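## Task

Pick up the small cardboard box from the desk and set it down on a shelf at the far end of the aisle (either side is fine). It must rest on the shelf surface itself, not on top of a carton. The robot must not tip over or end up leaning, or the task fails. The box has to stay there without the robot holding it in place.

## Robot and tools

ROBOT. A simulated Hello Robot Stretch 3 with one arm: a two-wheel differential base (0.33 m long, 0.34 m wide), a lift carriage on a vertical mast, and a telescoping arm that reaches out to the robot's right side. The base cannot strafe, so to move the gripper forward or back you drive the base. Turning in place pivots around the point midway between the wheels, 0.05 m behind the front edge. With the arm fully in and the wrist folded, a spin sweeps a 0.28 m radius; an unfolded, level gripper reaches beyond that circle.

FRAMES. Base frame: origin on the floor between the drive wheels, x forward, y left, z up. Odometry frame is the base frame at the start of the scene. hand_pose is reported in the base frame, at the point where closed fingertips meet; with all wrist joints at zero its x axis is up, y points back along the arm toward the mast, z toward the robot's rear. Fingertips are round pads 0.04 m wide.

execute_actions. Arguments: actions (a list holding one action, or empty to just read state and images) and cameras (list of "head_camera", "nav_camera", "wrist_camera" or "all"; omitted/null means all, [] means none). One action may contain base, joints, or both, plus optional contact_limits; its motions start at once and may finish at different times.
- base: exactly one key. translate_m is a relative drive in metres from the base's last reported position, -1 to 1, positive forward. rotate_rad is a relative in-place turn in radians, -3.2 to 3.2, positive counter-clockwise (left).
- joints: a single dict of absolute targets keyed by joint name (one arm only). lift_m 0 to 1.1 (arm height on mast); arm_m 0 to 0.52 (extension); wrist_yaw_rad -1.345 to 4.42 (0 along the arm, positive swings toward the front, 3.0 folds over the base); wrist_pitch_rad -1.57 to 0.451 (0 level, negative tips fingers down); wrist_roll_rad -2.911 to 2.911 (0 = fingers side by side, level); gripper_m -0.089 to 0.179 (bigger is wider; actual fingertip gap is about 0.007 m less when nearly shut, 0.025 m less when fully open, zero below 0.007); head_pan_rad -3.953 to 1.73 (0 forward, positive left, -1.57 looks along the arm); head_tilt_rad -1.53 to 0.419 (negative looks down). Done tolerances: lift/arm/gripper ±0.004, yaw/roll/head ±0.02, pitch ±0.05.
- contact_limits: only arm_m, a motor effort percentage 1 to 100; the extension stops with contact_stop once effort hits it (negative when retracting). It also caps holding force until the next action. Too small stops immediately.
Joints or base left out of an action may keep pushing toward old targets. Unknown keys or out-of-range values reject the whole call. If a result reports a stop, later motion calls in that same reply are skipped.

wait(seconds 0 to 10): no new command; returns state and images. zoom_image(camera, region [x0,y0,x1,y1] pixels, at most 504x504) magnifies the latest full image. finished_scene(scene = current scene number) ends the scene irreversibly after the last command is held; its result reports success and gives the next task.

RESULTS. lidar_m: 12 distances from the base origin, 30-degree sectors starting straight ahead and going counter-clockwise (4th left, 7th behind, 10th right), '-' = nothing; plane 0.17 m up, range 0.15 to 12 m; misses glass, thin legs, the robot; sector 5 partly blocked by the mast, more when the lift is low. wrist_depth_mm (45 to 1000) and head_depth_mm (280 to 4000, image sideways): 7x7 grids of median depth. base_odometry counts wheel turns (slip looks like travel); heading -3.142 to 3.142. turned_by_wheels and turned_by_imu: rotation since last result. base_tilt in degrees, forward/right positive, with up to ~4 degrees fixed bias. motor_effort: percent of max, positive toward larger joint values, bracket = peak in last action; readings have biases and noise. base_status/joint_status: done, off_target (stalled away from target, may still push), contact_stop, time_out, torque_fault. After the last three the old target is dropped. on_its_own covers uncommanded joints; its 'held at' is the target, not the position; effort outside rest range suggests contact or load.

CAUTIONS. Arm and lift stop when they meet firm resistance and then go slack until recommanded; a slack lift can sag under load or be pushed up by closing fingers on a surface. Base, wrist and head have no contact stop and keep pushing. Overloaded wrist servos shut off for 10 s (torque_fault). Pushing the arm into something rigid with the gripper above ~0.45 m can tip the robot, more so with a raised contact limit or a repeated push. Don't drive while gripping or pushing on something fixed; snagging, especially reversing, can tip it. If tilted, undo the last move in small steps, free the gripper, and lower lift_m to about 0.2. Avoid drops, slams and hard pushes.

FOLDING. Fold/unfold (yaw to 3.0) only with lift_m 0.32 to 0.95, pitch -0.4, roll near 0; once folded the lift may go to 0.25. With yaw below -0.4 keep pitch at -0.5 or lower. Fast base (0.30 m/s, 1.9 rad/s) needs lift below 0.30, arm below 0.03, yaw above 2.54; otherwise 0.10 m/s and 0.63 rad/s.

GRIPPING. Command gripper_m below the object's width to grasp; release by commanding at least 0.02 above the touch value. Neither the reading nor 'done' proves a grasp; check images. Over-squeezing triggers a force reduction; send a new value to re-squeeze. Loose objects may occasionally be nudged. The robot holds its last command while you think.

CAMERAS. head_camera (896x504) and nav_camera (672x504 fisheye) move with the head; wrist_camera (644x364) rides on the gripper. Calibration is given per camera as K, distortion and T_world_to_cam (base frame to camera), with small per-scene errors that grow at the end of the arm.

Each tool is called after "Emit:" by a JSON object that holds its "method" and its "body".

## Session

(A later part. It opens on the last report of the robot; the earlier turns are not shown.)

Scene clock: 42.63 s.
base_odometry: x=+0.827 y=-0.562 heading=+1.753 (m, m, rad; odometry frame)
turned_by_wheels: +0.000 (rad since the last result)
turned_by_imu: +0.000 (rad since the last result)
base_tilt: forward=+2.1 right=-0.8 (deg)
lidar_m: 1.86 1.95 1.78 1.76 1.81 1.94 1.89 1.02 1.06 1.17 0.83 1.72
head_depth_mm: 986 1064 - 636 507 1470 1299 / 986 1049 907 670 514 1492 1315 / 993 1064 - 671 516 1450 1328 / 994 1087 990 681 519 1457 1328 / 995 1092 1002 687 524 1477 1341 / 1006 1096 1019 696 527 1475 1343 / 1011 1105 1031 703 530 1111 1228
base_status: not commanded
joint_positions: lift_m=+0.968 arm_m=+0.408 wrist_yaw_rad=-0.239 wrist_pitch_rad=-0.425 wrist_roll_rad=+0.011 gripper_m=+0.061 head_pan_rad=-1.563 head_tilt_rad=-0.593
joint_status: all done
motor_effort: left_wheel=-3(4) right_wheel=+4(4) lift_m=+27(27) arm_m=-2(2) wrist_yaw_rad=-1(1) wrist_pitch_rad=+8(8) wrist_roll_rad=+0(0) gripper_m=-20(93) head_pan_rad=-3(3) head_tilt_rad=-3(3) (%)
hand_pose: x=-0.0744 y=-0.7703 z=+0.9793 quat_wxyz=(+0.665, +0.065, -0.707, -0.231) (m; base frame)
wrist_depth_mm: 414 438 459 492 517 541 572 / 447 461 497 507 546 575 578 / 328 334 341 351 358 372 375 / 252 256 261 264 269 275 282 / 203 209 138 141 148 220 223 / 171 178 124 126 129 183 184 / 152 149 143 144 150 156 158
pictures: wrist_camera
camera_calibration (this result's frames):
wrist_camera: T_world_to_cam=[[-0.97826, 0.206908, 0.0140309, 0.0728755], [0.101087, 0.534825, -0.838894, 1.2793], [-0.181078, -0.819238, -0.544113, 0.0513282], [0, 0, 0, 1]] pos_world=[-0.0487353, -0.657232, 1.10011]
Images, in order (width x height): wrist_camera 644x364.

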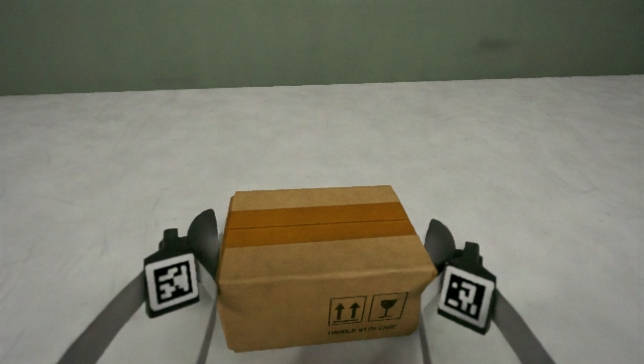

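Emit:
{"method": "execute_actions", "body": {"actions": [{"joints": {"lift_m": 1.02}}], "cameras": ["wrist_camera", "head_camera"]}}

Scene clock: 44.07 s.
base_odometry: x=+0.827 y=-0.562 heading=+1.753 (m, m, rad; odometry frame)
turned_by_wheels: +0.000 (rad since the last result)
turned_by_imu: +0.000 (rad since the last result)
base_tilt: forward=+2.2 right=-0.5 (deg)
lidar_m: 1.86 1.94 1.78 1.75 1.81 1.94 1.88 1.02 1.06 1.17 0.83 1.73
head_depth_mm: 983 - 902 660 508 1481 1309 / 983 - 856 668 513 1481 1316 / 992 - 823 675 517 1460 1318 / 998 1088 964 680 520 1462 1333 / 1000 1094 1003 687 524 1468 1338 / 1011 1096 1019 692 528 1475 1343 / 1011 1104 1033 703 532 1108 1230
base_status: not commanded
joint_positions: lift_m=+1.020 arm_m=+0.408 wrist_yaw_rad=-0.239 wrist_pitch_rad=-0.433 wrist_roll_rad=+0.011 gripper_m=+0.061 head_pan_rad=-1.563 head_tilt_rad=-0.593
joint_status: all done
motor_effort: left_wheel=-4(3) right_wheel=+4(4) lift_m=+43(45) arm_m=-3(3) wrist_yaw_rad=+0(0) wrist_pitch_rad=+11(12) wrist_roll_rad=+0(0) gripper_m=-20(20) head_pan_rad=-3(4) head_tilt_rad=-3(3) (%)
hand_pose: x=-0.0742 y=-0.7694 z=+1.0291 quat_wxyz=(+0.664, +0.067, -0.707, -0.234) (m; base frame)
wrist_depth_mm: 417 436 465 489 515 536 588 / 454 482 505 538 559 592 629 / 432 440 446 460 473 488 498 / 331 336 342 352 358 363 374 / 269 277 141 142 150 295 296 / 229 237 123 126 130 245 247 / 201 199 165 142 195 207 210
pictures: head_camera (sideways: a quarter turn clockwise sets it upright), wrist_camera
camera_calibration (this result's frames):
head_camera: T_world_to_cam=[[0.0151722, 0.531534, -0.846901, 1.12589], [0.998511, 0.0363295, 0.0406895, -0.0507091], [0.0523954, -0.846257, -0.530192, 0.649869], [0, 0, 0, 1]] pos_world=[-0.000498712, -0.0466482, 1.30013]
wrist_camera: T_world_to_cam=[[-0.978282, 0.206816, 0.013807, 0.0723617], [0.102507, 0.540624, -0.834996, 1.32116], [-0.180155, -0.815447, -0.550083, 0.0883375], [0, 0, 0, 1]] pos_world=[-0.0487235, -0.657181, 1.15076]
Images, in order (width x height): head_camera 896x504, wrist_camera 644x364.

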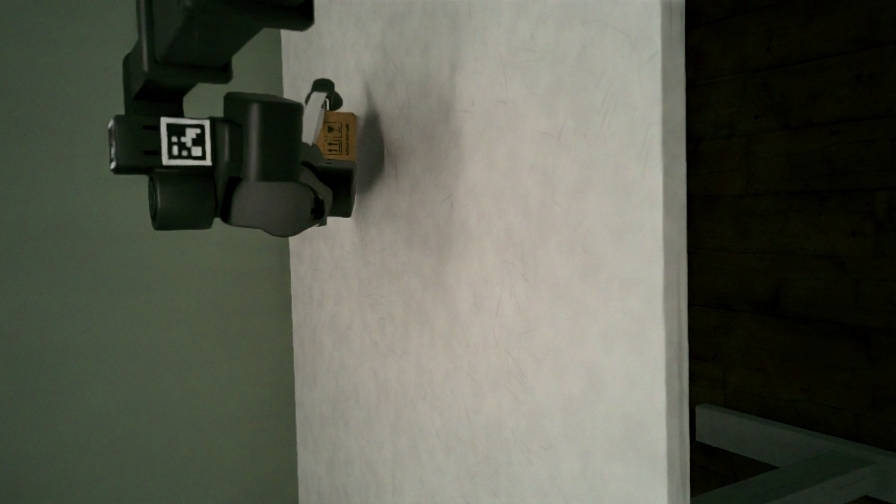

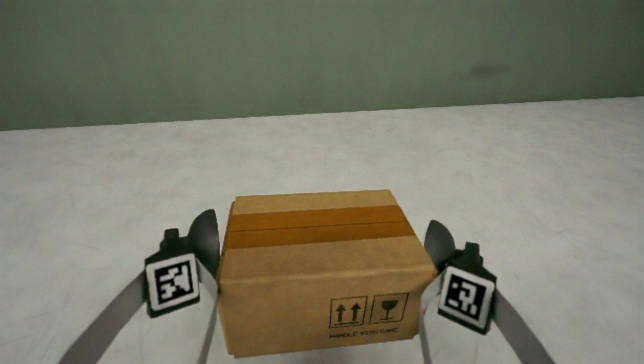

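Emit:
{"method": "execute_actions", "body": {"actions": [{"joints": {"arm_m": 0.0, "head_pan_rad": 1.57, "head_tilt_rad": -0.35}}], "cameras": ["wrist_camera", "head_camera", "nav_camera"]}}

Scene clock: 50.03 s.
base_odometry: x=+0.827 y=-0.562 heading=+1.753 (m, m, rad; odometry frame)
turned_by_wheels: +0.000 (rad since the last result)
turned_by_imu: +0.000 (rad since the last result)
base_tilt: forward=+2.1 right=-0.6 (deg)
lidar_m: 1.86 1.95 1.78 1.75 1.81 1.94 1.88 1.02 1.06 1.17 0.84 1.72
head_depth_mm: 1505 1574 1664 1765 1871 1946 1571 / 2132 2394 2471 2074 2145 1960 1596 / 3188 3433 3568 3729 2799 2032 1587 / 3212 3428 3573 3825 2836 2030 1598 / 2344 2516 2214 2474 1975 1998 1613 / 1536 1621 1713 1820 1929 1996 1606 / 1552 1617 1717 1796 - - -
base_status: not commanded
joint_positions: lift_m=+1.020 arm_m=+0.001 wrist_yaw_rad=-0.239 wrist_pitch_rad=-0.433 wrist_roll_rad=+0.011 gripper_m=+0.061 head_pan_rad=+1.563 head_tilt_rad=-0.359
joint_status: all done
motor_effort: left_wheel=-4(4) right_wheel=+4(4) lift_m=+43(43) arm_m=-3(2) wrist_yaw_rad=-1(0) wrist_pitch_rad=+12(12) wrist_roll_rad=+0(0) gripper_m=-20(20) head_pan_rad=+4(46) head_tilt_rad=+4(21) (%)
hand_pose: x=-0.0742 y=-0.3618 z=+1.0290 quat_wxyz=(+0.664, +0.067, -0.707, -0.234) (m; base frame)
wrist_depth_mm: 741 784 826 892 942 997 - / 627 635 650 667 717 724 780 / 432 444 454 468 468 485 511 / 339 343 344 352 360 368 376 / 273 277 141 142 150 293 295 / 230 239 124 126 130 254 271 / 205 201 168 142 - - -
pictures: head_camera (sideways: a quarter turn clockwise sets it upright), nav_camera (sideways: a quarter turn counterclockwise sets it upright), wrist_camera
camera_calibration (this result's frames):
head_camera: T_world_to_cam=[[-0.0217474, -0.320831, -0.946887, 1.25656], [-0.999021, -0.0295103, 0.0329437, -0.0284512], [-0.0385123, 0.946677, -0.319876, 0.376745], [0, 0, 0, 1]] pos_world=[0.0134128, 0.0456469, 1.31126]
nav_camera: T_world_to_cam=[[0.00344068, 0.330154, 0.943921, -1.1865], [0.999922, 0.0101874, -0.00720804, 0.0533639], [-0.0119958, 0.943872, -0.330094, 0.389034], [0, 0, 0, 1]] pos_world=[-0.0446106, 0.023985, 1.24876]
wrist_camera: T_world_to_cam=[[-0.978242, 0.207009, 0.0137888, -0.01188], [0.102737, 0.541089, -0.834666, 1.10051], [-0.180245, -0.815089, -0.550583, 0.421318], [0, 0, 0, 1]] pos_world=[-0.0487438, -0.249601, 1.15069]
Images, in order (width x height): head_camera 896x504, nav_camera 672x504, wrist_camera 644x364.

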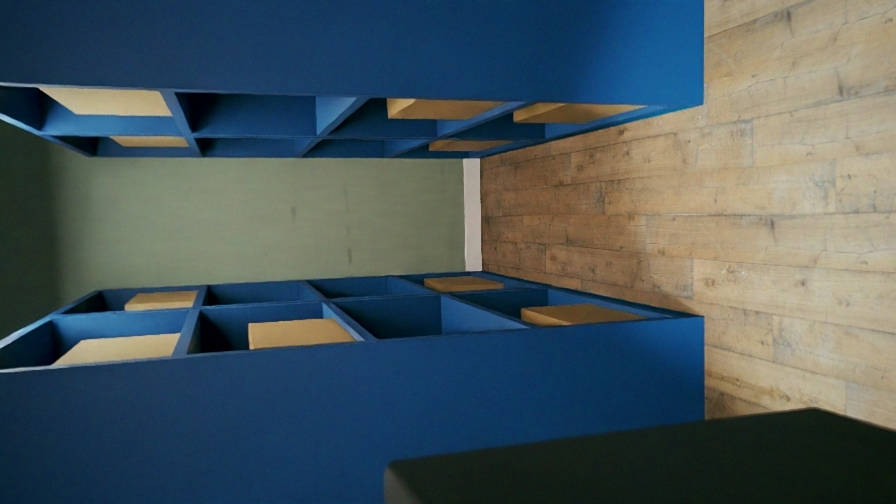

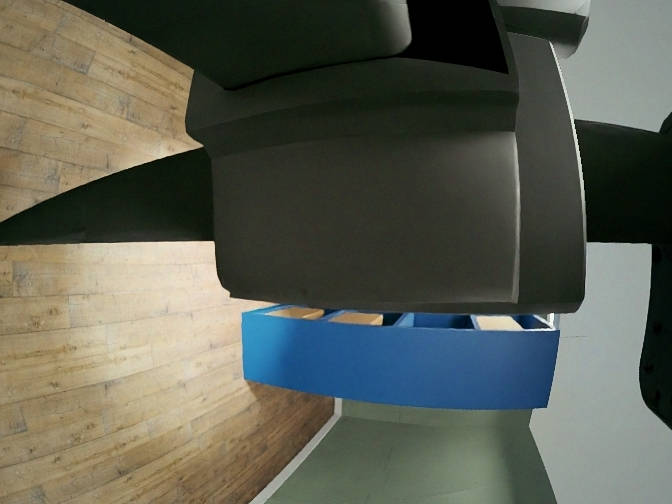

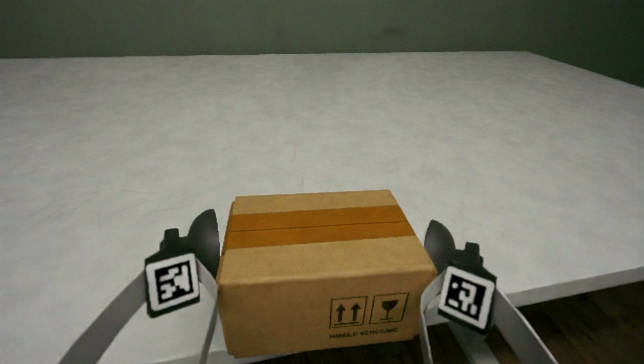

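Emit:
{"method": "zoom_image", "body": {"camera": "head_camera", "region": [60, 70, 520, 330]}}

Emit:
{"method": "execute_actions", "body": {"actions": [{"joints": {"wrist_yaw_rad": 1.5, "head_pan_rad": 0.0, "head_tilt_rad": -0.35}, "base": {"rotate_rad": 1.575}}], "cameras": ["wrist_camera", "head_camera"]}}

Region (60, 70, 520, 330) of head_camera's 896x504 image, scaled by 1.096, with more detail than that image has; it fills the top 285 rows of this view, and the rest is white.

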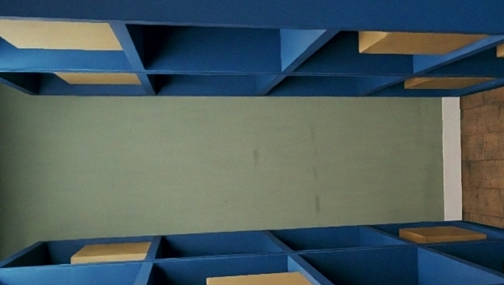

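Scene clock: 54.90 s.
base_odometry: x=+0.827 y=-0.562 heading=-2.955 (m, m, rad; odometry frame)
turned_by_wheels: +1.575 (rad since the last result)
turned_by_imu: +1.586 (rad since the last result)
base_tilt: forward=+2.2 right=-0.5 (deg)
lidar_m: 1.75 1.82 1.93 1.89 1.02 1.08 1.17 0.84 1.75 1.86 1.94 1.77
head_depth_mm: 1501 1575 1657 1744 1858 1925 1565 / 2358 2443 2594 2650 2515 1961 1597 / 3243 3445 3589 3782 2768 2041 1593 / 3267 3367 3605 3791 2829 2051 1596 / 2031 1892 1748 1846 1931 1992 1611 / 1547 1611 1728 1816 1935 2028 1622 / 1566 1642 1733 1855 2006 2034 1632
base_status: done
joint_positions: lift_m=+1.020 arm_m=+0.001 wrist_yaw_rad=+1.498 wrist_pitch_rad=-0.433 wrist_roll_rad=+0.011 gripper_m=+0.061 head_pan_rad=+0.007 head_tilt_rad=-0.359
joint_status: all done
motor_effort: left_wheel=-4(9) right_wheel=+5(10) lift_m=+43(43) arm_m=-3(2) wrist_yaw_rad=+1(2) wrist_pitch_rad=+12(12) wrist_roll_rad=+0(0) gripper_m=-20(21) head_pan_rad=-4(46) head_tilt_rad=+4(4) (%)
hand_pose: x=+0.2005 y=-0.1619 z=+1.0290 quat_wxyz=(+0.607, +0.584, -0.405, +0.356) (m; base frame)
wrist_depth_mm: - - - - - - - / - - - - - - - / - - - - - - - / - - - - - - - / - - 141 142 150 - - / - - 123 126 130 - - / - - - 142 - - -
pictures: head_camera (sideways: a quarter turn clockwise sets it upright), wrist_camera
camera_calibration (this result's frames):
head_camera: T_world_to_cam=[[-0.32104, 0.0169445, -0.946914, 1.25842], [-0.0444597, 0.998468, 0.0329406, -0.0342699], [0.946022, 0.0526747, -0.319795, 0.370634], [0, 0, 0, 1]] pos_world=[0.0518504, -0.00662892, 1.31127]
wrist_camera: T_world_to_cam=[[-0.0416795, -0.999036, 0.0137992, -0.167519], [-0.550637, 0.0114436, -0.834666, 1.00939], [0.833703, -0.0423868, -0.550583, 0.555556], [0, 0, 0, 1]] pos_world=[0.0856548, -0.15536, 1.15069]
Images, in order (width x height): head_camera 896x504, wrist_camera 644x364.

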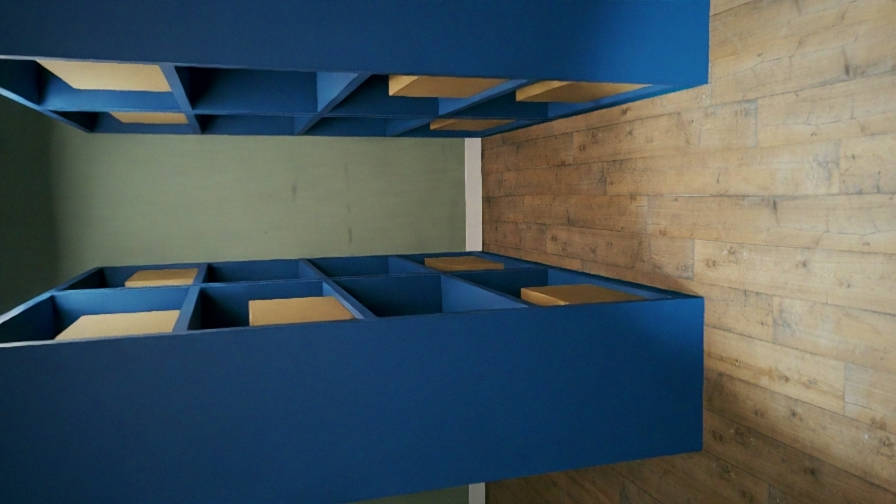

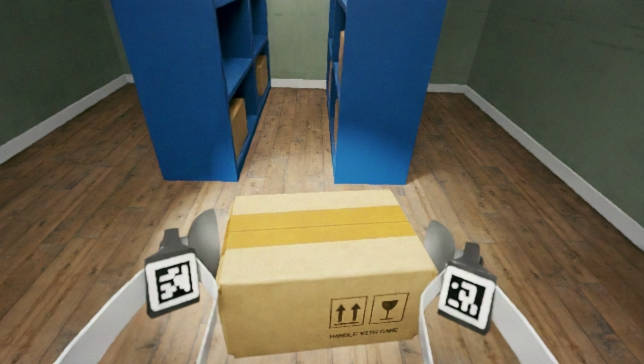

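Emit:
{"method": "execute_actions", "body": {"actions": [{"joints": {"lift_m": 0.92}, "base": {"translate_m": 0.1}}], "cameras": []}}

Emit:
{"method": "execute_actions", "body": {"actions": [{"joints": {"lift_m": 0.28, "wrist_yaw_rad": 2.6}, "base": {"translate_m": 0.62}}], "cameras": ["head_camera", "wrist_camera"]}}

Scene clock: 60.27 s.
base_odometry: x=+0.729 y=-0.580 heading=-2.955 (m, m, rad; odometry frame)
turned_by_wheels: +0.000 (rad since the last result)
turned_by_imu: +0.001 (rad since the last result)
base_tilt: forward=+2.2 right=-0.6 (deg)
lidar_m: 1.66 1.72 1.92 1.89 1.11 1.09 1.27 0.92 1.89 1.86 1.98 1.67
head_depth_mm: 1423 1479 1571 1644 1745 1848 1580 / 2951 2396 2504 2621 2490 1990 1595 / 3151 3313 3533 3627 2797 2021 1597 / 3126 3299 3555 3666 2750 2037 1599 / 2031 1881 1790 1734 1837 1916 1613 / 1454 1512 1608 1716 1831 1929 1617 / 1463 1528 1635 1716 1852 1955 1631
base_status: done
joint_positions: lift_m=+0.920 arm_m=+0.001 wrist_yaw_rad=+1.498 wrist_pitch_rad=-0.433 wrist_roll_rad=+0.011 gripper_m=+0.061 head_pan_rad=+0.007 head_tilt_rad=-0.359
joint_status: all done
motor_effort: left_wheel=-4(6) right_wheel=+4(8) lift_m=+28(37) arm_m=-2(2) wrist_yaw_rad=+2(1) wrist_pitch_rad=+12(12) wrist_roll_rad=+0(0) gripper_m=-20(20) head_pan_rad=-4(4) head_tilt_rad=+4(4) (%)
hand_pose: x=+0.2005 y=-0.1619 z=+0.9295 quat_wxyz=(+0.607, +0.584, -0.405, +0.356) (m; base frame)
wrist_depth_mm: - - - - - - - / - - - - - - - / - - - - - - - / - - - - - - - / - - 141 142 150 - - / - - 124 126 130 - - / - - - 142 - - -
pictures: none
No camera images: the call's "cameras" was empty. Leave "cameras" out to get every camera's image.

Scene clock: 67.27 s.
base_odometry: x=+0.120 y=-0.695 heading=-2.956 (m, m, rad; odometry frame)
turned_by_wheels: +0.000 (rad since the last result)
turned_by_imu: +0.003 (rad since the last result)
base_tilt: forward=+2.0 right=-0.7 (deg)
lidar_m: 1.04 1.06 1.90 1.85 1.95 1.60 1.89 1.50 1.94 1.88 2.01 1.06
head_depth_mm: 1622 1710 1785 1895 1615 1655 1502 / 2521 2650 2772 2919 2544 2042 1583 / 2545 2664 2833 3029 2797 2043 1592 / 2549 2679 2855 2988 2685 2060 1594 / 1699 1780 1819 1959 1788 1525 1481 / 1050 968 989 1040 1097 1174 1259 / 880 928 978 1047 1103 1189 1262
base_status: done
joint_positions: lift_m=+0.280 arm_m=+0.001 wrist_yaw_rad=+2.598 wrist_pitch_rad=-0.434 wrist_roll_rad=+0.011 gripper_m=+0.061 head_pan_rad=+0.007 head_tilt_rad=-0.358
joint_status: all done
motor_effort: left_wheel=-4(13) right_wheel=+4(12) lift_m=+28(27) arm_m=-3(2) wrist_yaw_rad=+1(3) wrist_pitch_rad=+12(12) wrist_roll_rad=+0(0) gripper_m=-20(20) head_pan_rad=-3(3) head_tilt_rad=+3(4) (%)
hand_pose: x=+0.0937 y=+0.0447 z=+0.2894 quat_wxyz=(+0.332, +0.709, -0.040, +0.621) (m; base frame)
wrist_depth_mm: - - - - - 970 754 / - - - - - - 829 / 909 914 952 973 995 940 872 / 706 705 714 717 750 757 792 / 565 571 141 143 150 622 613 / 493 496 122 126 130 510 517 / - - 135 141 406 432 441
pictures: head_camera (sideways: a quarter turn clockwise sets it upright), wrist_camera
camera_calibration (this result's frames):
head_camera: T_world_to_cam=[[-0.319779, 0.0170302, -0.947339, 1.25896], [-0.0442638, 0.998478, 0.032891, -0.0342066], [0.946458, 0.0524507, -0.318539, 0.368997], [0, 0, 0, 1]] pos_world=[0.0518364, -0.00663998, 1.31133]
wrist_camera: T_world_to_cam=[[0.871503, -0.490197, 0.0137788, -0.0636659], [-0.260237, -0.486116, -0.834247, 0.325762], [0.415644, 0.723463, -0.551219, 0.251286], [0, 0, 0, 1]] pos_world=[0.0358149, -0.0546471, 0.411157]
Images, in order (width x height): head_camera 896x504, wrist_camera 644x364.

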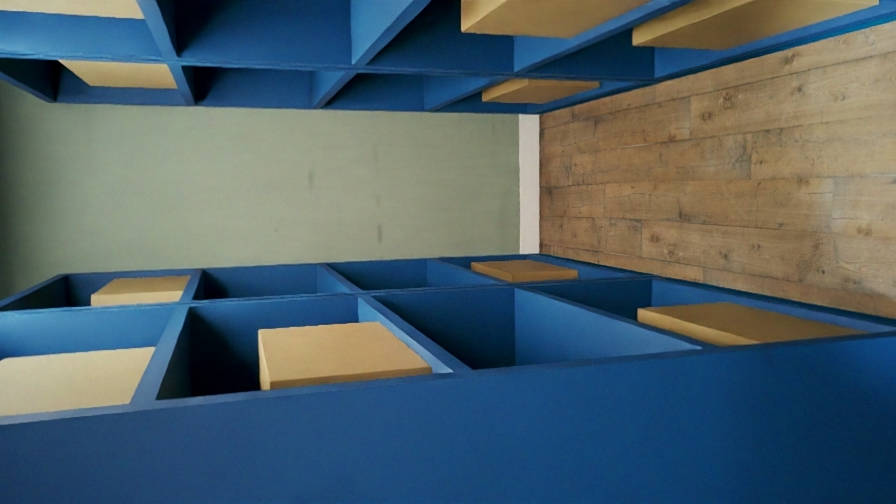

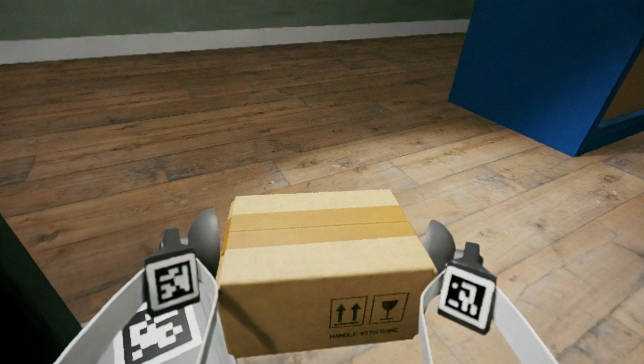

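Emit:
{"method": "zoom_image", "body": {"camera": "head_camera", "region": [500, 0, 896, 360]}}

Region (500, 0, 896, 360) of head_camera's 896x504 image, scaled by 1.273, with more detail than that image has; it fills the top 458 rows of this view, and the rest is white.

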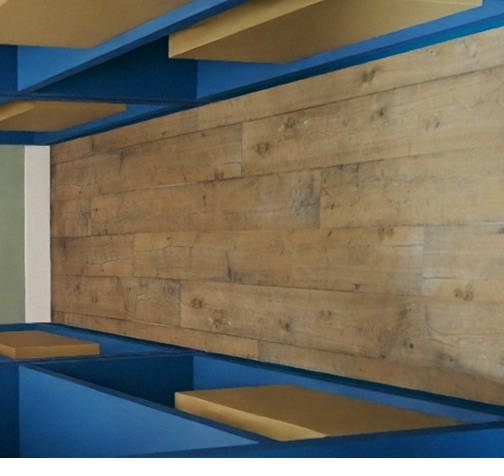

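Emit:
{"method": "execute_actions", "body": {"actions": [{"base": {"rotate_rad": -0.036}}], "cameras": []}}

Emit:
{"method": "execute_actions", "body": {"actions": [{"base": {"translate_m": 1.0}, "joints": {"head_tilt_rad": -0.6}}], "cameras": ["head_camera", "nav_camera"]}}

Scene clock: 72.07 s.
base_odometry: x=+0.120 y=-0.695 heading=-2.992 (m, m, rad; odometry frame)
turned_by_wheels: -0.036 (rad since the last result)
turned_by_imu: -0.036 (rad since the last result)
base_tilt: forward=+2.3 right=-0.6 (deg)
lidar_m: 1.04 1.04 1.91 1.85 1.93 1.60 1.89 1.50 1.95 1.89 1.99 1.06
head_depth_mm: 1300 1723 1800 1512 1397 1460 1442 / 2342 2352 2717 2573 2401 1995 1586 / 2523 2751 2838 3027 2790 2023 1594 / 2582 2735 2881 3050 2844 2027 1603 / 2247 2182 1879 2002 2047 1836 1567 / 1224 1700 1179 1108 1105 1170 1239 / 876 919 969 1021 1085 1163 1241
base_status: done
joint_positions: lift_m=+0.280 arm_m=+0.001 wrist_yaw_rad=+2.598 wrist_pitch_rad=-0.434 wrist_roll_rad=+0.011 gripper_m=+0.061 head_pan_rad=+0.007 head_tilt_rad=-0.358
joint_status: not commanded
motor_effort: left_wheel=+0(4) right_wheel=+0(5) lift_m=+28(28) arm_m=-2(3) wrist_yaw_rad=+1(1) wrist_pitch_rad=+12(12) wrist_roll_rad=+0(0) gripper_m=-21(20) head_pan_rad=-3(3) head_tilt_rad=+3(4) (%)
hand_pose: x=+0.0937 y=+0.0447 z=+0.2894 quat_wxyz=(+0.332, +0.709, -0.040, +0.621) (m; base frame)
wrist_depth_mm: - - - - - 924 766 / - - - - - 980 879 / 929 913 956 946 992 938 928 / 692 712 720 737 747 759 796 / 561 590 141 142 150 610 626 / 487 495 122 126 130 510 511 / - - 135 142 409 438 431
pictures: none
No camera images: the call's "cameras" was empty. Leave "cameras" out to get every camera's image.

Scene clock: 77.10 s.
base_odometry: x=-0.869 y=-0.845 heading=-2.992 (m, m, rad; odometry frame)
turned_by_wheels: +0.000 (rad since the last result)
turned_by_imu: +0.005 (rad since the last result)
base_tilt: forward=+2.3 right=-0.6 (deg)
lidar_m: 0.94 0.39 0.29 0.26 1.91 2.54 2.48 2.67 1.99 0.35 0.39 0.54
head_depth_mm: 1560 1626 1826 1598 1550 1445 1289 / 1599 1744 1895 2101 1925 1564 1318 / 1611 1743 1929 2131 1963 1554 1322 / 1608 1753 1953 2158 1966 1584 1334 / 1601 1747 1887 1781 1782 1541 1320 / 1576 1654 1035 1023 1094 1021 1235 / 763 815 853 970 1090 946 789
base_status: done
joint_positions: lift_m=+0.280 arm_m=+0.001 wrist_yaw_rad=+2.599 wrist_pitch_rad=-0.434 wrist_roll_rad=+0.011 gripper_m=+0.061 head_pan_rad=+0.007 head_tilt_rad=-0.593
joint_status: all done
motor_effort: left_wheel=+0(10) right_wheel=+0(8) lift_m=+28(28) arm_m=-2(2) wrist_yaw_rad=+1(1) wrist_pitch_rad=+12(12) wrist_roll_rad=+0(0) gripper_m=-20(20) head_pan_rad=-4(3) head_tilt_rad=-3(18) (%)
hand_pose: x=+0.0936 y=+0.0447 z=+0.2894 quat_wxyz=(+0.332, +0.709, -0.040, +0.621) (m; base frame)
wrist_depth_mm: - 446 372 391 444 766 677 / - 277 341 383 462 820 767 / 907 308 381 427 517 809 891 / 691 556 418 450 590 726 792 / 558 561 141 143 150 606 629 / 485 492 122 126 130 504 513 / - - 134 142 408 433 440
pictures: head_camera (sideways: a quarter turn clockwise sets it upright), nav_camera (sideways: a quarter turn counterclockwise sets it upright)
camera_calibration (this result's frames):
head_camera: T_world_to_cam=[[-0.532084, 0.0155952, -0.846548, 1.12876], [-0.0355007, 0.99854, 0.0407086, -0.0444264], [0.845947, 0.0517134, -0.530753, 0.645759], [0, 0, 0, 1]] pos_world=[0.0527418, -0.0066362, 1.3001]
nav_camera: T_world_to_cam=[[0.540198, 0.00283998, 0.841533, -1.0562], [0.0226924, -0.99968, -0.0111931, 0.0645103], [0.841232, 0.0251429, -0.54009, 0.657088], [0, 0, 0, 1]] pos_world=[0.0163301, 0.0509681, 1.24444]
Images, in order (width x height): head_camera 896x504, nav_camera 672x504.

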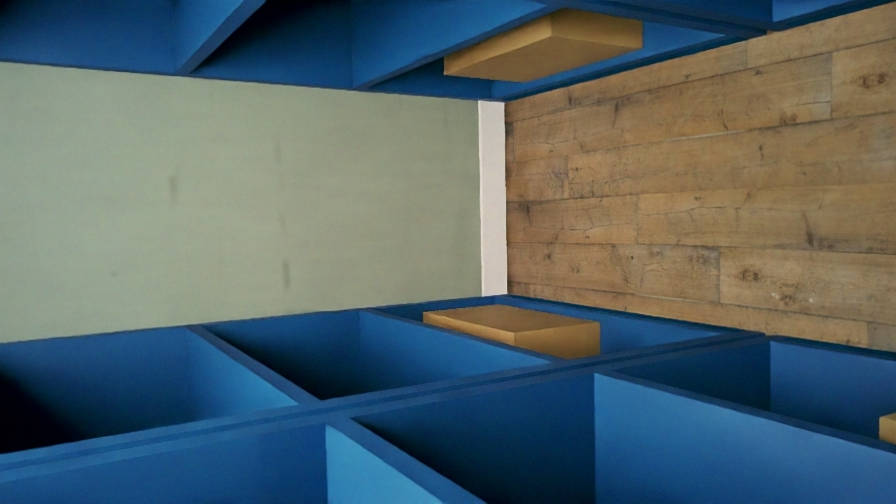

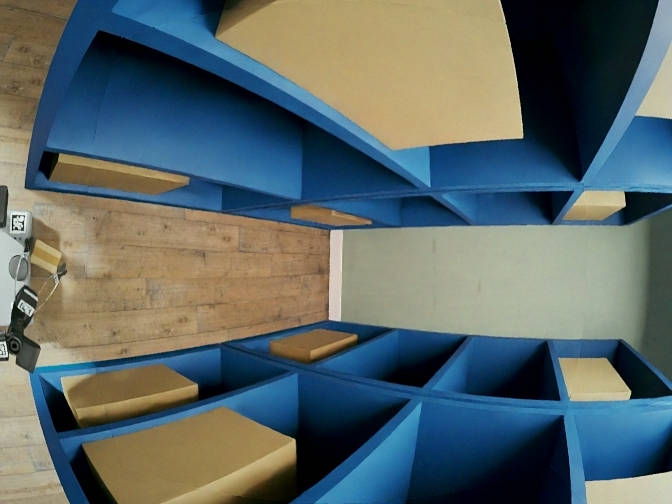

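Emit:
{"method": "execute_actions", "body": {"actions": [{"base": {"rotate_rad": -0.018}}], "cameras": []}}

Emit:
{"method": "execute_actions", "body": {"actions": [{"base": {"translate_m": 1.0}}], "cameras": ["head_camera", "nav_camera"]}}

Scene clock: 79.80 s.
base_odometry: x=-0.869 y=-0.845 heading=-3.009 (m, m, rad; odometry frame)
turned_by_wheels: -0.018 (rad since the last result)
turned_by_imu: -0.018 (rad since the last result)
base_tilt: forward=+2.1 right=-0.6 (deg)
lidar_m: 1.00 0.39 0.29 0.26 1.91 2.54 2.47 2.70 2.00 0.35 0.39 0.53
head_depth_mm: 1569 1635 1835 1537 1512 1363 1284 / 1603 1741 1910 2088 1862 1567 1313 / 1606 1762 1941 2156 1961 1570 1329 / 1600 1746 1929 2158 1966 1589 1320 / 1605 1742 1911 2003 1778 1547 1328 / 1572 1638 1846 1066 1095 1230 1268 / 799 822 854 975 1082 945 808
base_status: done
joint_positions: lift_m=+0.280 arm_m=+0.001 wrist_yaw_rad=+2.599 wrist_pitch_rad=-0.434 wrist_roll_rad=+0.011 gripper_m=+0.061 head_pan_rad=+0.007 head_tilt_rad=-0.593
joint_status: not commanded
motor_effort: left_wheel=+2(7) right_wheel=-2(6) lift_m=+28(28) arm_m=-2(3) wrist_yaw_rad=+2(1) wrist_pitch_rad=+12(12) wrist_roll_rad=+0(0) gripper_m=-20(20) head_pan_rad=-4(4) head_tilt_rad=-2(2) (%)
hand_pose: x=+0.0936 y=+0.0447 z=+0.2893 quat_wxyz=(+0.332, +0.709, -0.040, +0.621) (m; base frame)
wrist_depth_mm: - 451 369 396 457 784 670 / - 413 344 396 471 822 968 / 900 304 376 440 535 793 932 / 687 521 418 454 598 725 779 / 557 555 141 143 150 608 616 / 490 489 122 126 129 513 516 / - - 135 142 409 429 436
pictures: none
No camera images: the call's "cameras" was empty. Leave "cameras" out to get every camera's image.

Scene clock: 84.83 s.
base_odometry: x=-1.860 y=-0.976 heading=-3.009 (m, m, rad; odometry frame)
turned_by_wheels: +0.000 (rad since the last result)
turned_by_imu: +0.005 (rad since the last result)
base_tilt: forward=+2.2 right=-0.5 (deg)
lidar_m: 0.86 0.44 0.49 0.26 0.28 0.54 1.02 0.57 0.37 0.35 0.42 0.53
head_depth_mm: 710 774 848 946 1061 1194 1289 / 712 776 856 952 1072 1215 1309 / 716 777 856 951 1072 1223 1319 / 715 779 857 951 1070 1218 1322 / 718 779 860 954 1078 1230 1308 / 717 783 862 947 1040 1084 1056 / 709 758 807 900 1015 944 794
base_status: done
joint_positions: lift_m=+0.280 arm_m=+0.001 wrist_yaw_rad=+2.599 wrist_pitch_rad=-0.434 wrist_roll_rad=+0.011 gripper_m=+0.061 head_pan_rad=+0.007 head_tilt_rad=-0.594
joint_status: not commanded
motor_effort: left_wheel=+1(11) right_wheel=-2(6) lift_m=+28(28) arm_m=-2(2) wrist_yaw_rad=+2(2) wrist_pitch_rad=+12(12) wrist_roll_rad=+0(0) gripper_m=-20(20) head_pan_rad=-3(4) head_tilt_rad=-2(2) (%)
hand_pose: x=+0.0936 y=+0.0447 z=+0.2893 quat_wxyz=(+0.332, +0.709, -0.040, +0.621) (m; base frame)
wrist_depth_mm: 387 619 714 597 454 545 605 / 302 674 765 610 473 589 659 / 265 705 759 655 534 694 689 / 283 540 586 576 601 722 717 / 317 435 141 142 150 603 622 / 360 359 122 126 130 509 505 / - - 135 142 404 430 443
pictures: head_camera (sideways: a quarter turn clockwise sets it upright), nav_camera (sideways: a quarter turn counterclockwise sets it upright)
camera_calibration (this result's frames):
head_camera: T_world_to_cam=[[-0.532339, 0.0155934, -0.846387, 1.12856], [-0.0354885, 0.99854, 0.0407172, -0.0444377], [0.845787, 0.0517124, -0.531009, 0.646093], [0, 0, 0, 1]] pos_world=[0.0527412, -0.0066362, 1.30009]
nav_camera: T_world_to_cam=[[0.540452, 0.00284174, 0.84137, -1.05599], [0.0226891, -0.99968, -0.0111979, 0.0645165], [0.841069, 0.0251418, -0.540344, 0.65742], [0, 0, 0, 1]] pos_world=[0.0163128, 0.050968, 1.24443]
Images, in order (width x height): head_camera 896x504, nav_camera 672x504.

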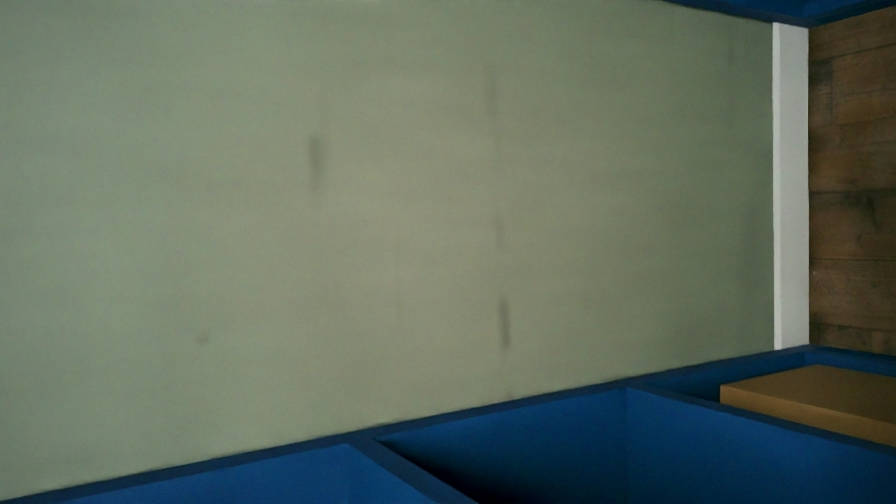

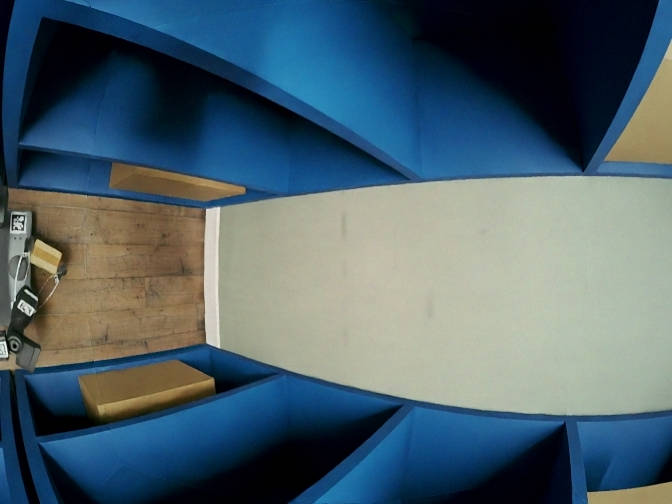

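Emit:
{"method": "execute_actions", "body": {"actions": [{"base": {"translate_m": 0.46}, "joints": {"lift_m": 0.59, "wrist_yaw_rad": 1.6, "head_pan_rad": -1.2, "head_tilt_rad": -1.0}}]}}

Scene clock: 91.87 s.
base_odometry: x=-2.316 y=-1.037 heading=-3.009 (m, m, rad; odometry frame)
turned_by_wheels: +0.000 (rad since the last result)
turned_by_imu: +0.003 (rad since the last result)
base_tilt: forward=+2.2 right=-0.7 (deg)
lidar_m: 0.40 0.38 0.28 0.27 0.28 0.55 1.10 0.61 0.39 0.38 0.39 0.41
head_depth_mm: 592 483 424 916 808 915 - / 597 489 434 924 812 964 1099 / 606 493 447 926 830 1124 - / 612 497 987 938 864 1232 1125 / 612 503 792 909 994 1182 1123 / 560 507 651 762 921 1044 1119 / 483 499 585 690 774 862 963
base_status: done
joint_positions: lift_m=+0.590 arm_m=+0.001 wrist_yaw_rad=+1.602 wrist_pitch_rad=-0.434 wrist_roll_rad=+0.011 gripper_m=+0.061 head_pan_rad=-1.193 head_tilt_rad=-0.988
joint_status: all done
motor_effort: left_wheel=+1(11) right_wheel=-1(6) lift_m=+43(44) arm_m=-2(2) wrist_yaw_rad=-2(4) wrist_pitch_rad=+12(12) wrist_roll_rad=+0(0) gripper_m=-20(21) head_pan_rad=-3(49) head_tilt_rad=-5(26) (%)
hand_pose: x=+0.2008 y=-0.1389 z=+0.5987 quat_wxyz=(+0.588, +0.604, -0.374, +0.386) (m; base frame)
wrist_depth_mm: 300 299 291 294 286 282 258 / 332 323 321 319 312 310 263 / 364 361 355 347 345 333 280 / 409 404 395 369 381 365 308 / 457 458 142 142 150 372 280 / 479 506 123 126 130 405 251 / 494 624 359 142 539 487 446
pictures: head_camera (sideways: a quarter turn clockwise sets it upright), nav_camera (sideways: a quarter turn counterclockwise sets it upright), wrist_camera
camera_calibration (this result's frames):
head_camera: T_world_to_cam=[[-0.282938, 0.765944, -0.5773, 0.776344], [0.924477, 0.378129, 0.0485984, -0.0605307], [0.255517, -0.51995, -0.815084, 1.01918], [0, 0, 0, 1]] pos_world=[0.0151985, -0.0418254, 1.28184]
nav_camera: T_world_to_cam=[[0.302118, -0.764454, 0.569505, -0.70023], [-0.925638, -0.378055, -0.0164244, 0.0770986], [0.22786, -0.522193, -0.821824, 1.02726], [0, 0, 0, 1]] pos_world=[0.0488456, 0.0302831, 1.24428]
wrist_camera: T_world_to_cam=[[0.0618375, -0.997991, 0.0137617, -0.159182], [-0.549891, -0.0455726, -0.833992, 0.641702], [0.832944, 0.0440045, -0.551605, 0.332115], [0, 0, 0, 1]] pos_world=[0.0860763, -0.144233, 0.720561]
Images, in order (width x height): head_camera 896x504, nav_camera 672x504, wrist_camera 644x364.

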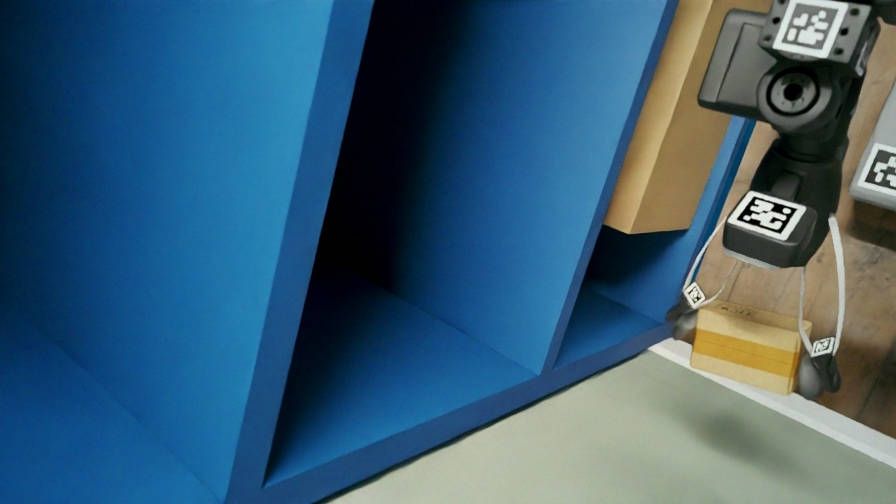

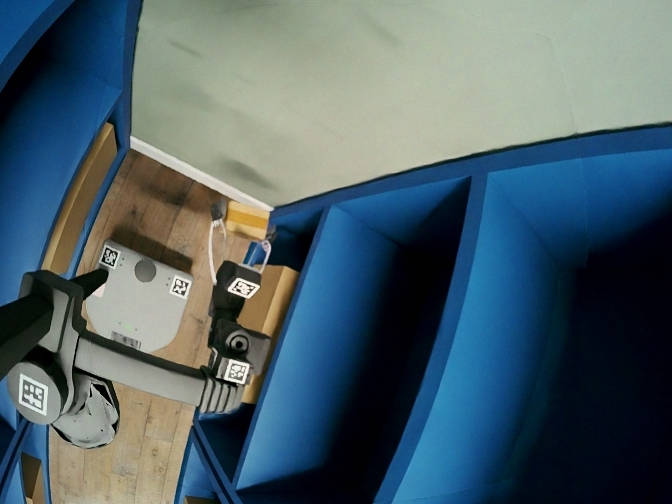

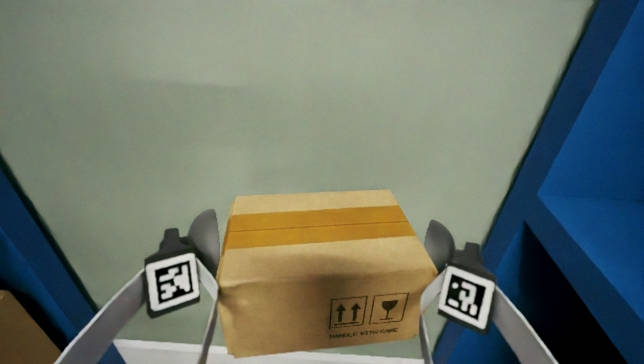

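Emit:
{"method": "execute_actions", "body": {"actions": [{"joints": {"wrist_yaw_rad": 0.0, "arm_m": 0.13, "head_pan_rad": -1.5, "head_tilt_rad": -1.0}}]}}

Scene clock: 94.90 s.
base_odometry: x=-2.316 y=-1.037 heading=-3.009 (m, m, rad; odometry frame)
turned_by_wheels: +0.000 (rad since the last result)
turned_by_imu: +0.000 (rad since the last result)
base_tilt: forward=+2.3 right=-0.7 (deg)
lidar_m: 0.40 0.38 0.28 0.27 0.28 0.55 1.10 0.61 0.39 0.38 0.39 0.42
head_depth_mm: 591 482 428 919 835 - - / 597 487 432 924 - 1190 1145 / 603 493 437 936 - 1160 1151 / 612 498 442 940 835 1160 1143 / 619 502 448 946 842 1213 1152 / 628 507 453 948 846 1221 1155 / 635 513 456 868 851 1014 1042
base_status: not commanded
joint_positions: lift_m=+0.590 arm_m=+0.130 wrist_yaw_rad=+0.002 wrist_pitch_rad=-0.434 wrist_roll_rad=+0.011 gripper_m=+0.061 head_pan_rad=-1.493 head_tilt_rad=-0.988
joint_status: all done
motor_effort: left_wheel=+1(1) right_wheel=-1(1) lift_m=+43(43) arm_m=+2(3) wrist_yaw_rad=-1(4) wrist_pitch_rad=+13(13) wrist_roll_rad=+0(0) gripper_m=-20(20) head_pan_rad=-4(28) head_tilt_rad=-5(4) (%)
hand_pose: x=-0.0211 y=-0.4970 z=+0.5987 quat_wxyz=(+0.687, +0.152, -0.694, -0.153) (m; base frame)
wrist_depth_mm: 397 395 400 397 397 392 391 / 421 436 433 435 436 427 425 / 396 416 416 427 441 453 448 / 315 318 318 331 334 341 344 / 253 257 141 142 150 274 275 / 214 225 124 125 130 228 232 / 189 185 160 142 183 195 198
pictures: head_camera (sideways: a quarter turn clockwise sets it upright), nav_camera (sideways: a quarter turn counterclockwise sets it upright), wrist_camera
camera_calibration (this result's frames):
head_camera: T_world_to_cam=[[-0.0442902, 0.815346, -0.577278, 0.774859], [0.994894, 0.088452, 0.0485986, -0.0609606], [0.0906861, -0.572178, -0.8151, 1.02021], [0, 0, 0, 1]] pos_world=[0.0024496, -0.0426471, 1.28184]
nav_camera: T_world_to_cam=[[0.0630555, -0.819582, 0.569482, -0.698743], [-0.995982, -0.0880397, -0.0164247, 0.0775281], [0.0635984, -0.566158, -0.82184, 1.02828], [0, 0, 0, 1]] pos_world=[0.0558788, 0.0163207, 1.24428]
wrist_camera: T_world_to_cam=[[-0.999372, -0.0326413, 0.0137571, -0.0454985], [-0.0294768, 0.550988, -0.833992, 0.810808], [0.0196426, -0.833874, -0.551605, 0.0792736], [0, 0, 0, 1]] pos_world=[-0.023127, -0.382127, 0.720561]
Images, in order (width x height): head_camera 896x504, nav_camera 672x504, wrist_camera 644x364.

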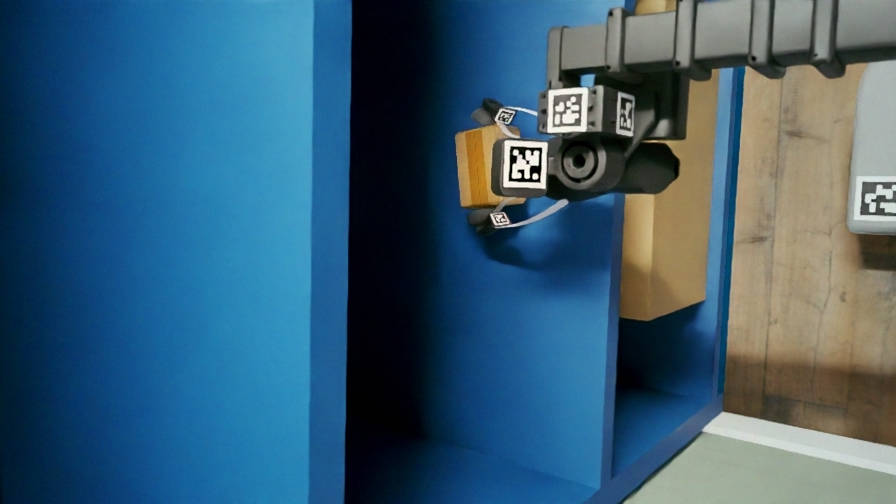

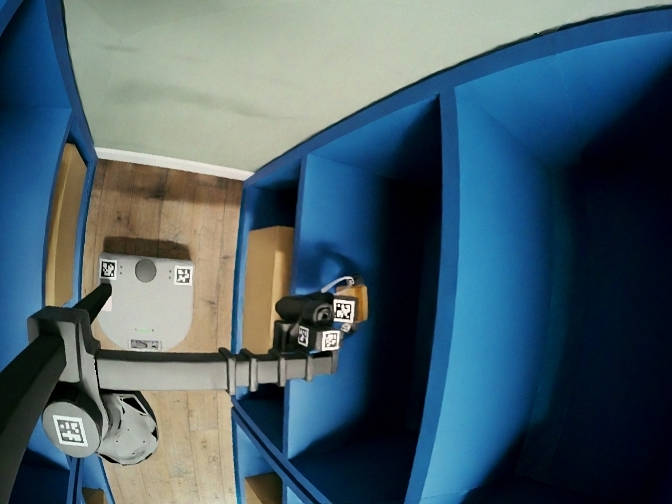

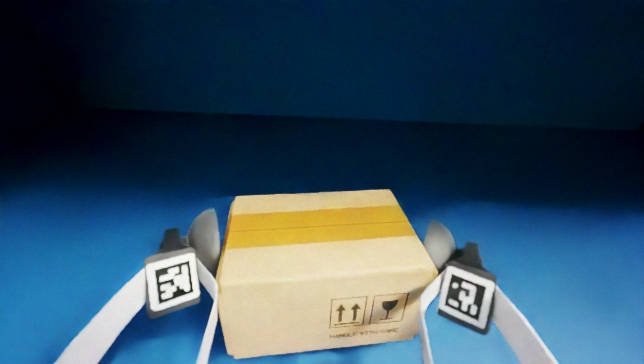

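Emit:
{"method": "execute_actions", "body": {"actions": [{"joints": {"lift_m": 0.554}}], "cameras": ["wrist_camera", "head_camera"]}}

Scene clock: 96.40 s.
base_odometry: x=-2.316 y=-1.037 heading=-3.009 (m, m, rad; odometry frame)
turned_by_wheels: +0.000 (rad since the last result)
turned_by_imu: +0.000 (rad since the last result)
base_tilt: forward=+2.2 right=-0.6 (deg)
lidar_m: 0.40 0.38 0.28 0.27 0.28 0.55 1.10 0.61 0.39 0.38 0.39 0.42
head_depth_mm: 589 482 428 915 822 998 - / 596 487 433 925 837 1189 1140 / 605 492 437 931 - 1164 1152 / 614 497 442 940 833 1165 1152 / 618 502 447 941 841 1211 1143 / 627 507 452 953 849 1216 1152 / 637 512 456 871 851 1015 1042
base_status: not commanded
joint_positions: lift_m=+0.554 arm_m=+0.130 wrist_yaw_rad=+0.002 wrist_pitch_rad=-0.434 wrist_roll_rad=+0.011 gripper_m=+0.061 head_pan_rad=-1.493 head_tilt_rad=-0.988
joint_status: all done
motor_effort: left_wheel=+0(1) right_wheel=-1(1) lift_m=+27(37) arm_m=+2(3) wrist_yaw_rad=-2(2) wrist_pitch_rad=+12(12) wrist_roll_rad=+0(0) gripper_m=-20(20) head_pan_rad=-4(3) head_tilt_rad=-5(5) (%)
hand_pose: x=-0.0211 y=-0.4971 z=+0.5634 quat_wxyz=(+0.687, +0.152, -0.694, -0.153) (m; base frame)
wrist_depth_mm: 397 398 398 396 389 388 390 / 420 427 426 423 435 430 429 / 326 335 342 348 356 368 378 / 252 252 261 264 270 276 284 / 205 207 140 141 149 221 224 / 173 180 124 126 130 185 187 / 153 151 143 144 151 158 160
pictures: head_camera (sideways: a quarter turn clockwise sets it upright), wrist_camera
camera_calibration (this result's frames):
head_camera: T_world_to_cam=[[-0.0442902, 0.815346, -0.577278, 0.77486], [0.994894, 0.088452, 0.0485986, -0.0609606], [0.0906861, -0.572178, -0.8151, 1.0202], [0, 0, 0, 1]] pos_world=[0.0024496, -0.0426471, 1.28184]
wrist_camera: T_world_to_cam=[[-0.999375, -0.0325495, 0.0137744, -0.0449982], [-0.0294317, 0.550611, -0.834243, 0.781349], [0.0195699, -0.834127, -0.551225, 0.0594052], [0, 0, 0, 1]] pos_world=[-0.0231362, -0.382133, 0.685201]
Images, in order (width x height): head_camera 896x504, wrist_camera 644x364.

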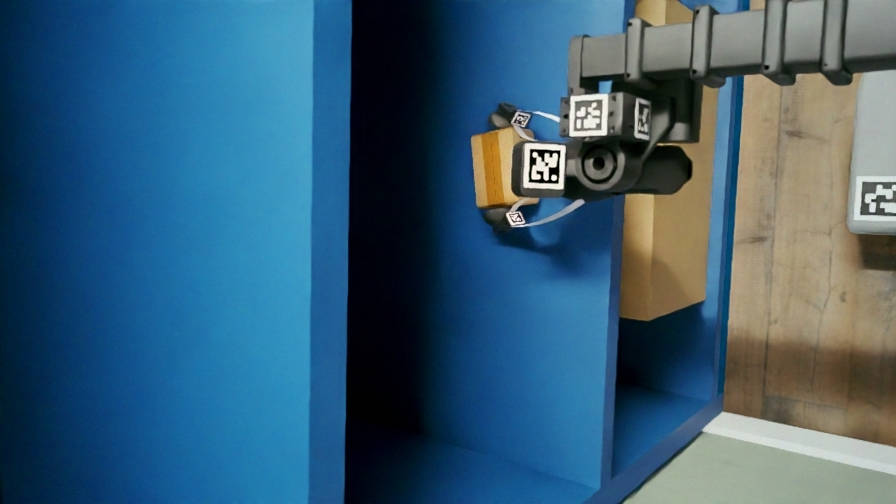

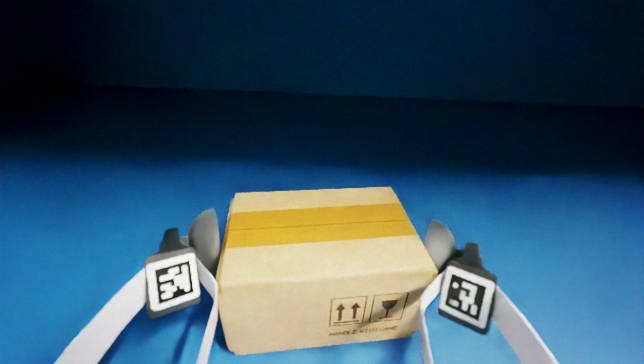

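Emit:
{"method": "execute_actions", "body": {"actions": [{"joints": {"gripper_m": 0.165}}], "cameras": ["wrist_camera", "head_camera"]}}

Scene clock: 98.13 s.
base_odometry: x=-2.316 y=-1.037 heading=-3.009 (m, m, rad; odometry frame)
turned_by_wheels: +0.000 (rad since the last result)
turned_by_imu: +0.000 (rad since the last result)
base_tilt: forward=+2.2 right=-0.7 (deg)
lidar_m: 0.40 0.39 0.28 0.27 0.28 0.55 1.10 0.61 0.39 0.38 0.39 0.42
head_depth_mm: 590 482 428 918 822 997 - / 597 487 433 924 842 1192 1146 / 603 492 437 930 - 1163 1155 / 611 496 441 935 839 1164 1151 / 619 502 446 941 840 1215 1145 / 628 506 452 951 846 1219 1153 / 636 512 457 872 851 1016 1042
base_status: not commanded
joint_positions: lift_m=+0.554 arm_m=+0.130 wrist_yaw_rad=+0.001 wrist_pitch_rad=-0.433 wrist_roll_rad=+0.011 gripper_m=+0.165 head_pan_rad=-1.493 head_tilt_rad=-0.988
joint_status: all done
motor_effort: left_wheel=+0(0) right_wheel=-1(1) lift_m=+27(27) arm_m=+2(2) wrist_yaw_rad=-1(2) wrist_pitch_rad=+12(12) wrist_roll_rad=+0(0) gripper_m=+0(83) head_pan_rad=-4(4) head_tilt_rad=-5(5) (%)
hand_pose: x=-0.0212 y=-0.4971 z=+0.5635 quat_wxyz=(+0.687, +0.152, -0.694, -0.153) (m; base frame)
wrist_depth_mm: 400 398 397 395 392 390 386 / 422 431 426 434 435 428 427 / 326 331 339 348 356 366 381 / 253 257 261 267 271 273 282 / 205 215 154 142 157 225 226 / - 173 125 127 133 - 187 / 146 151 145 144 151 155 161
pictures: head_camera (sideways: a quarter turn clockwise sets it upright), wrist_camera
camera_calibration (this result's frames):
head_camera: T_world_to_cam=[[-0.0442903, 0.815346, -0.577278, 0.77486], [0.994894, 0.0884522, 0.0485986, -0.0609606], [0.0906862, -0.572178, -0.8151, 1.0202], [0, 0, 0, 1]] pos_world=[0.00244961, -0.0426471, 1.28184]
wrist_camera: T_world_to_cam=[[-0.999391, -0.0320429, 0.0137855, -0.0448671], [-0.0291527, 0.550232, -0.834503, 0.78143], [0.0191547, -0.834397, -0.550831, 0.0590483], [0, 0, 0, 1]] pos_world=[-0.02319, -0.382135, 0.68525]
Images, in order (width x height): head_camera 896x504, wrist_camera 644x364.

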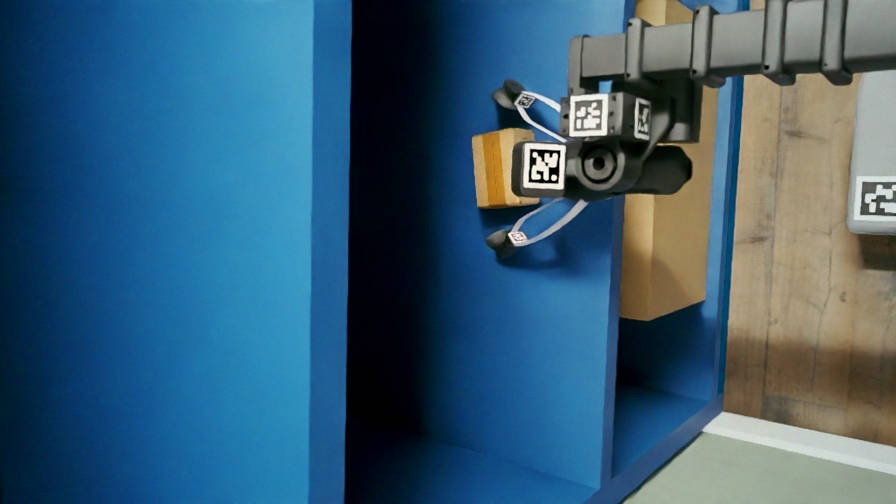

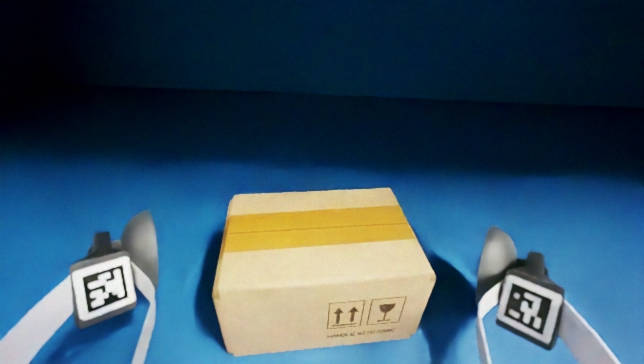

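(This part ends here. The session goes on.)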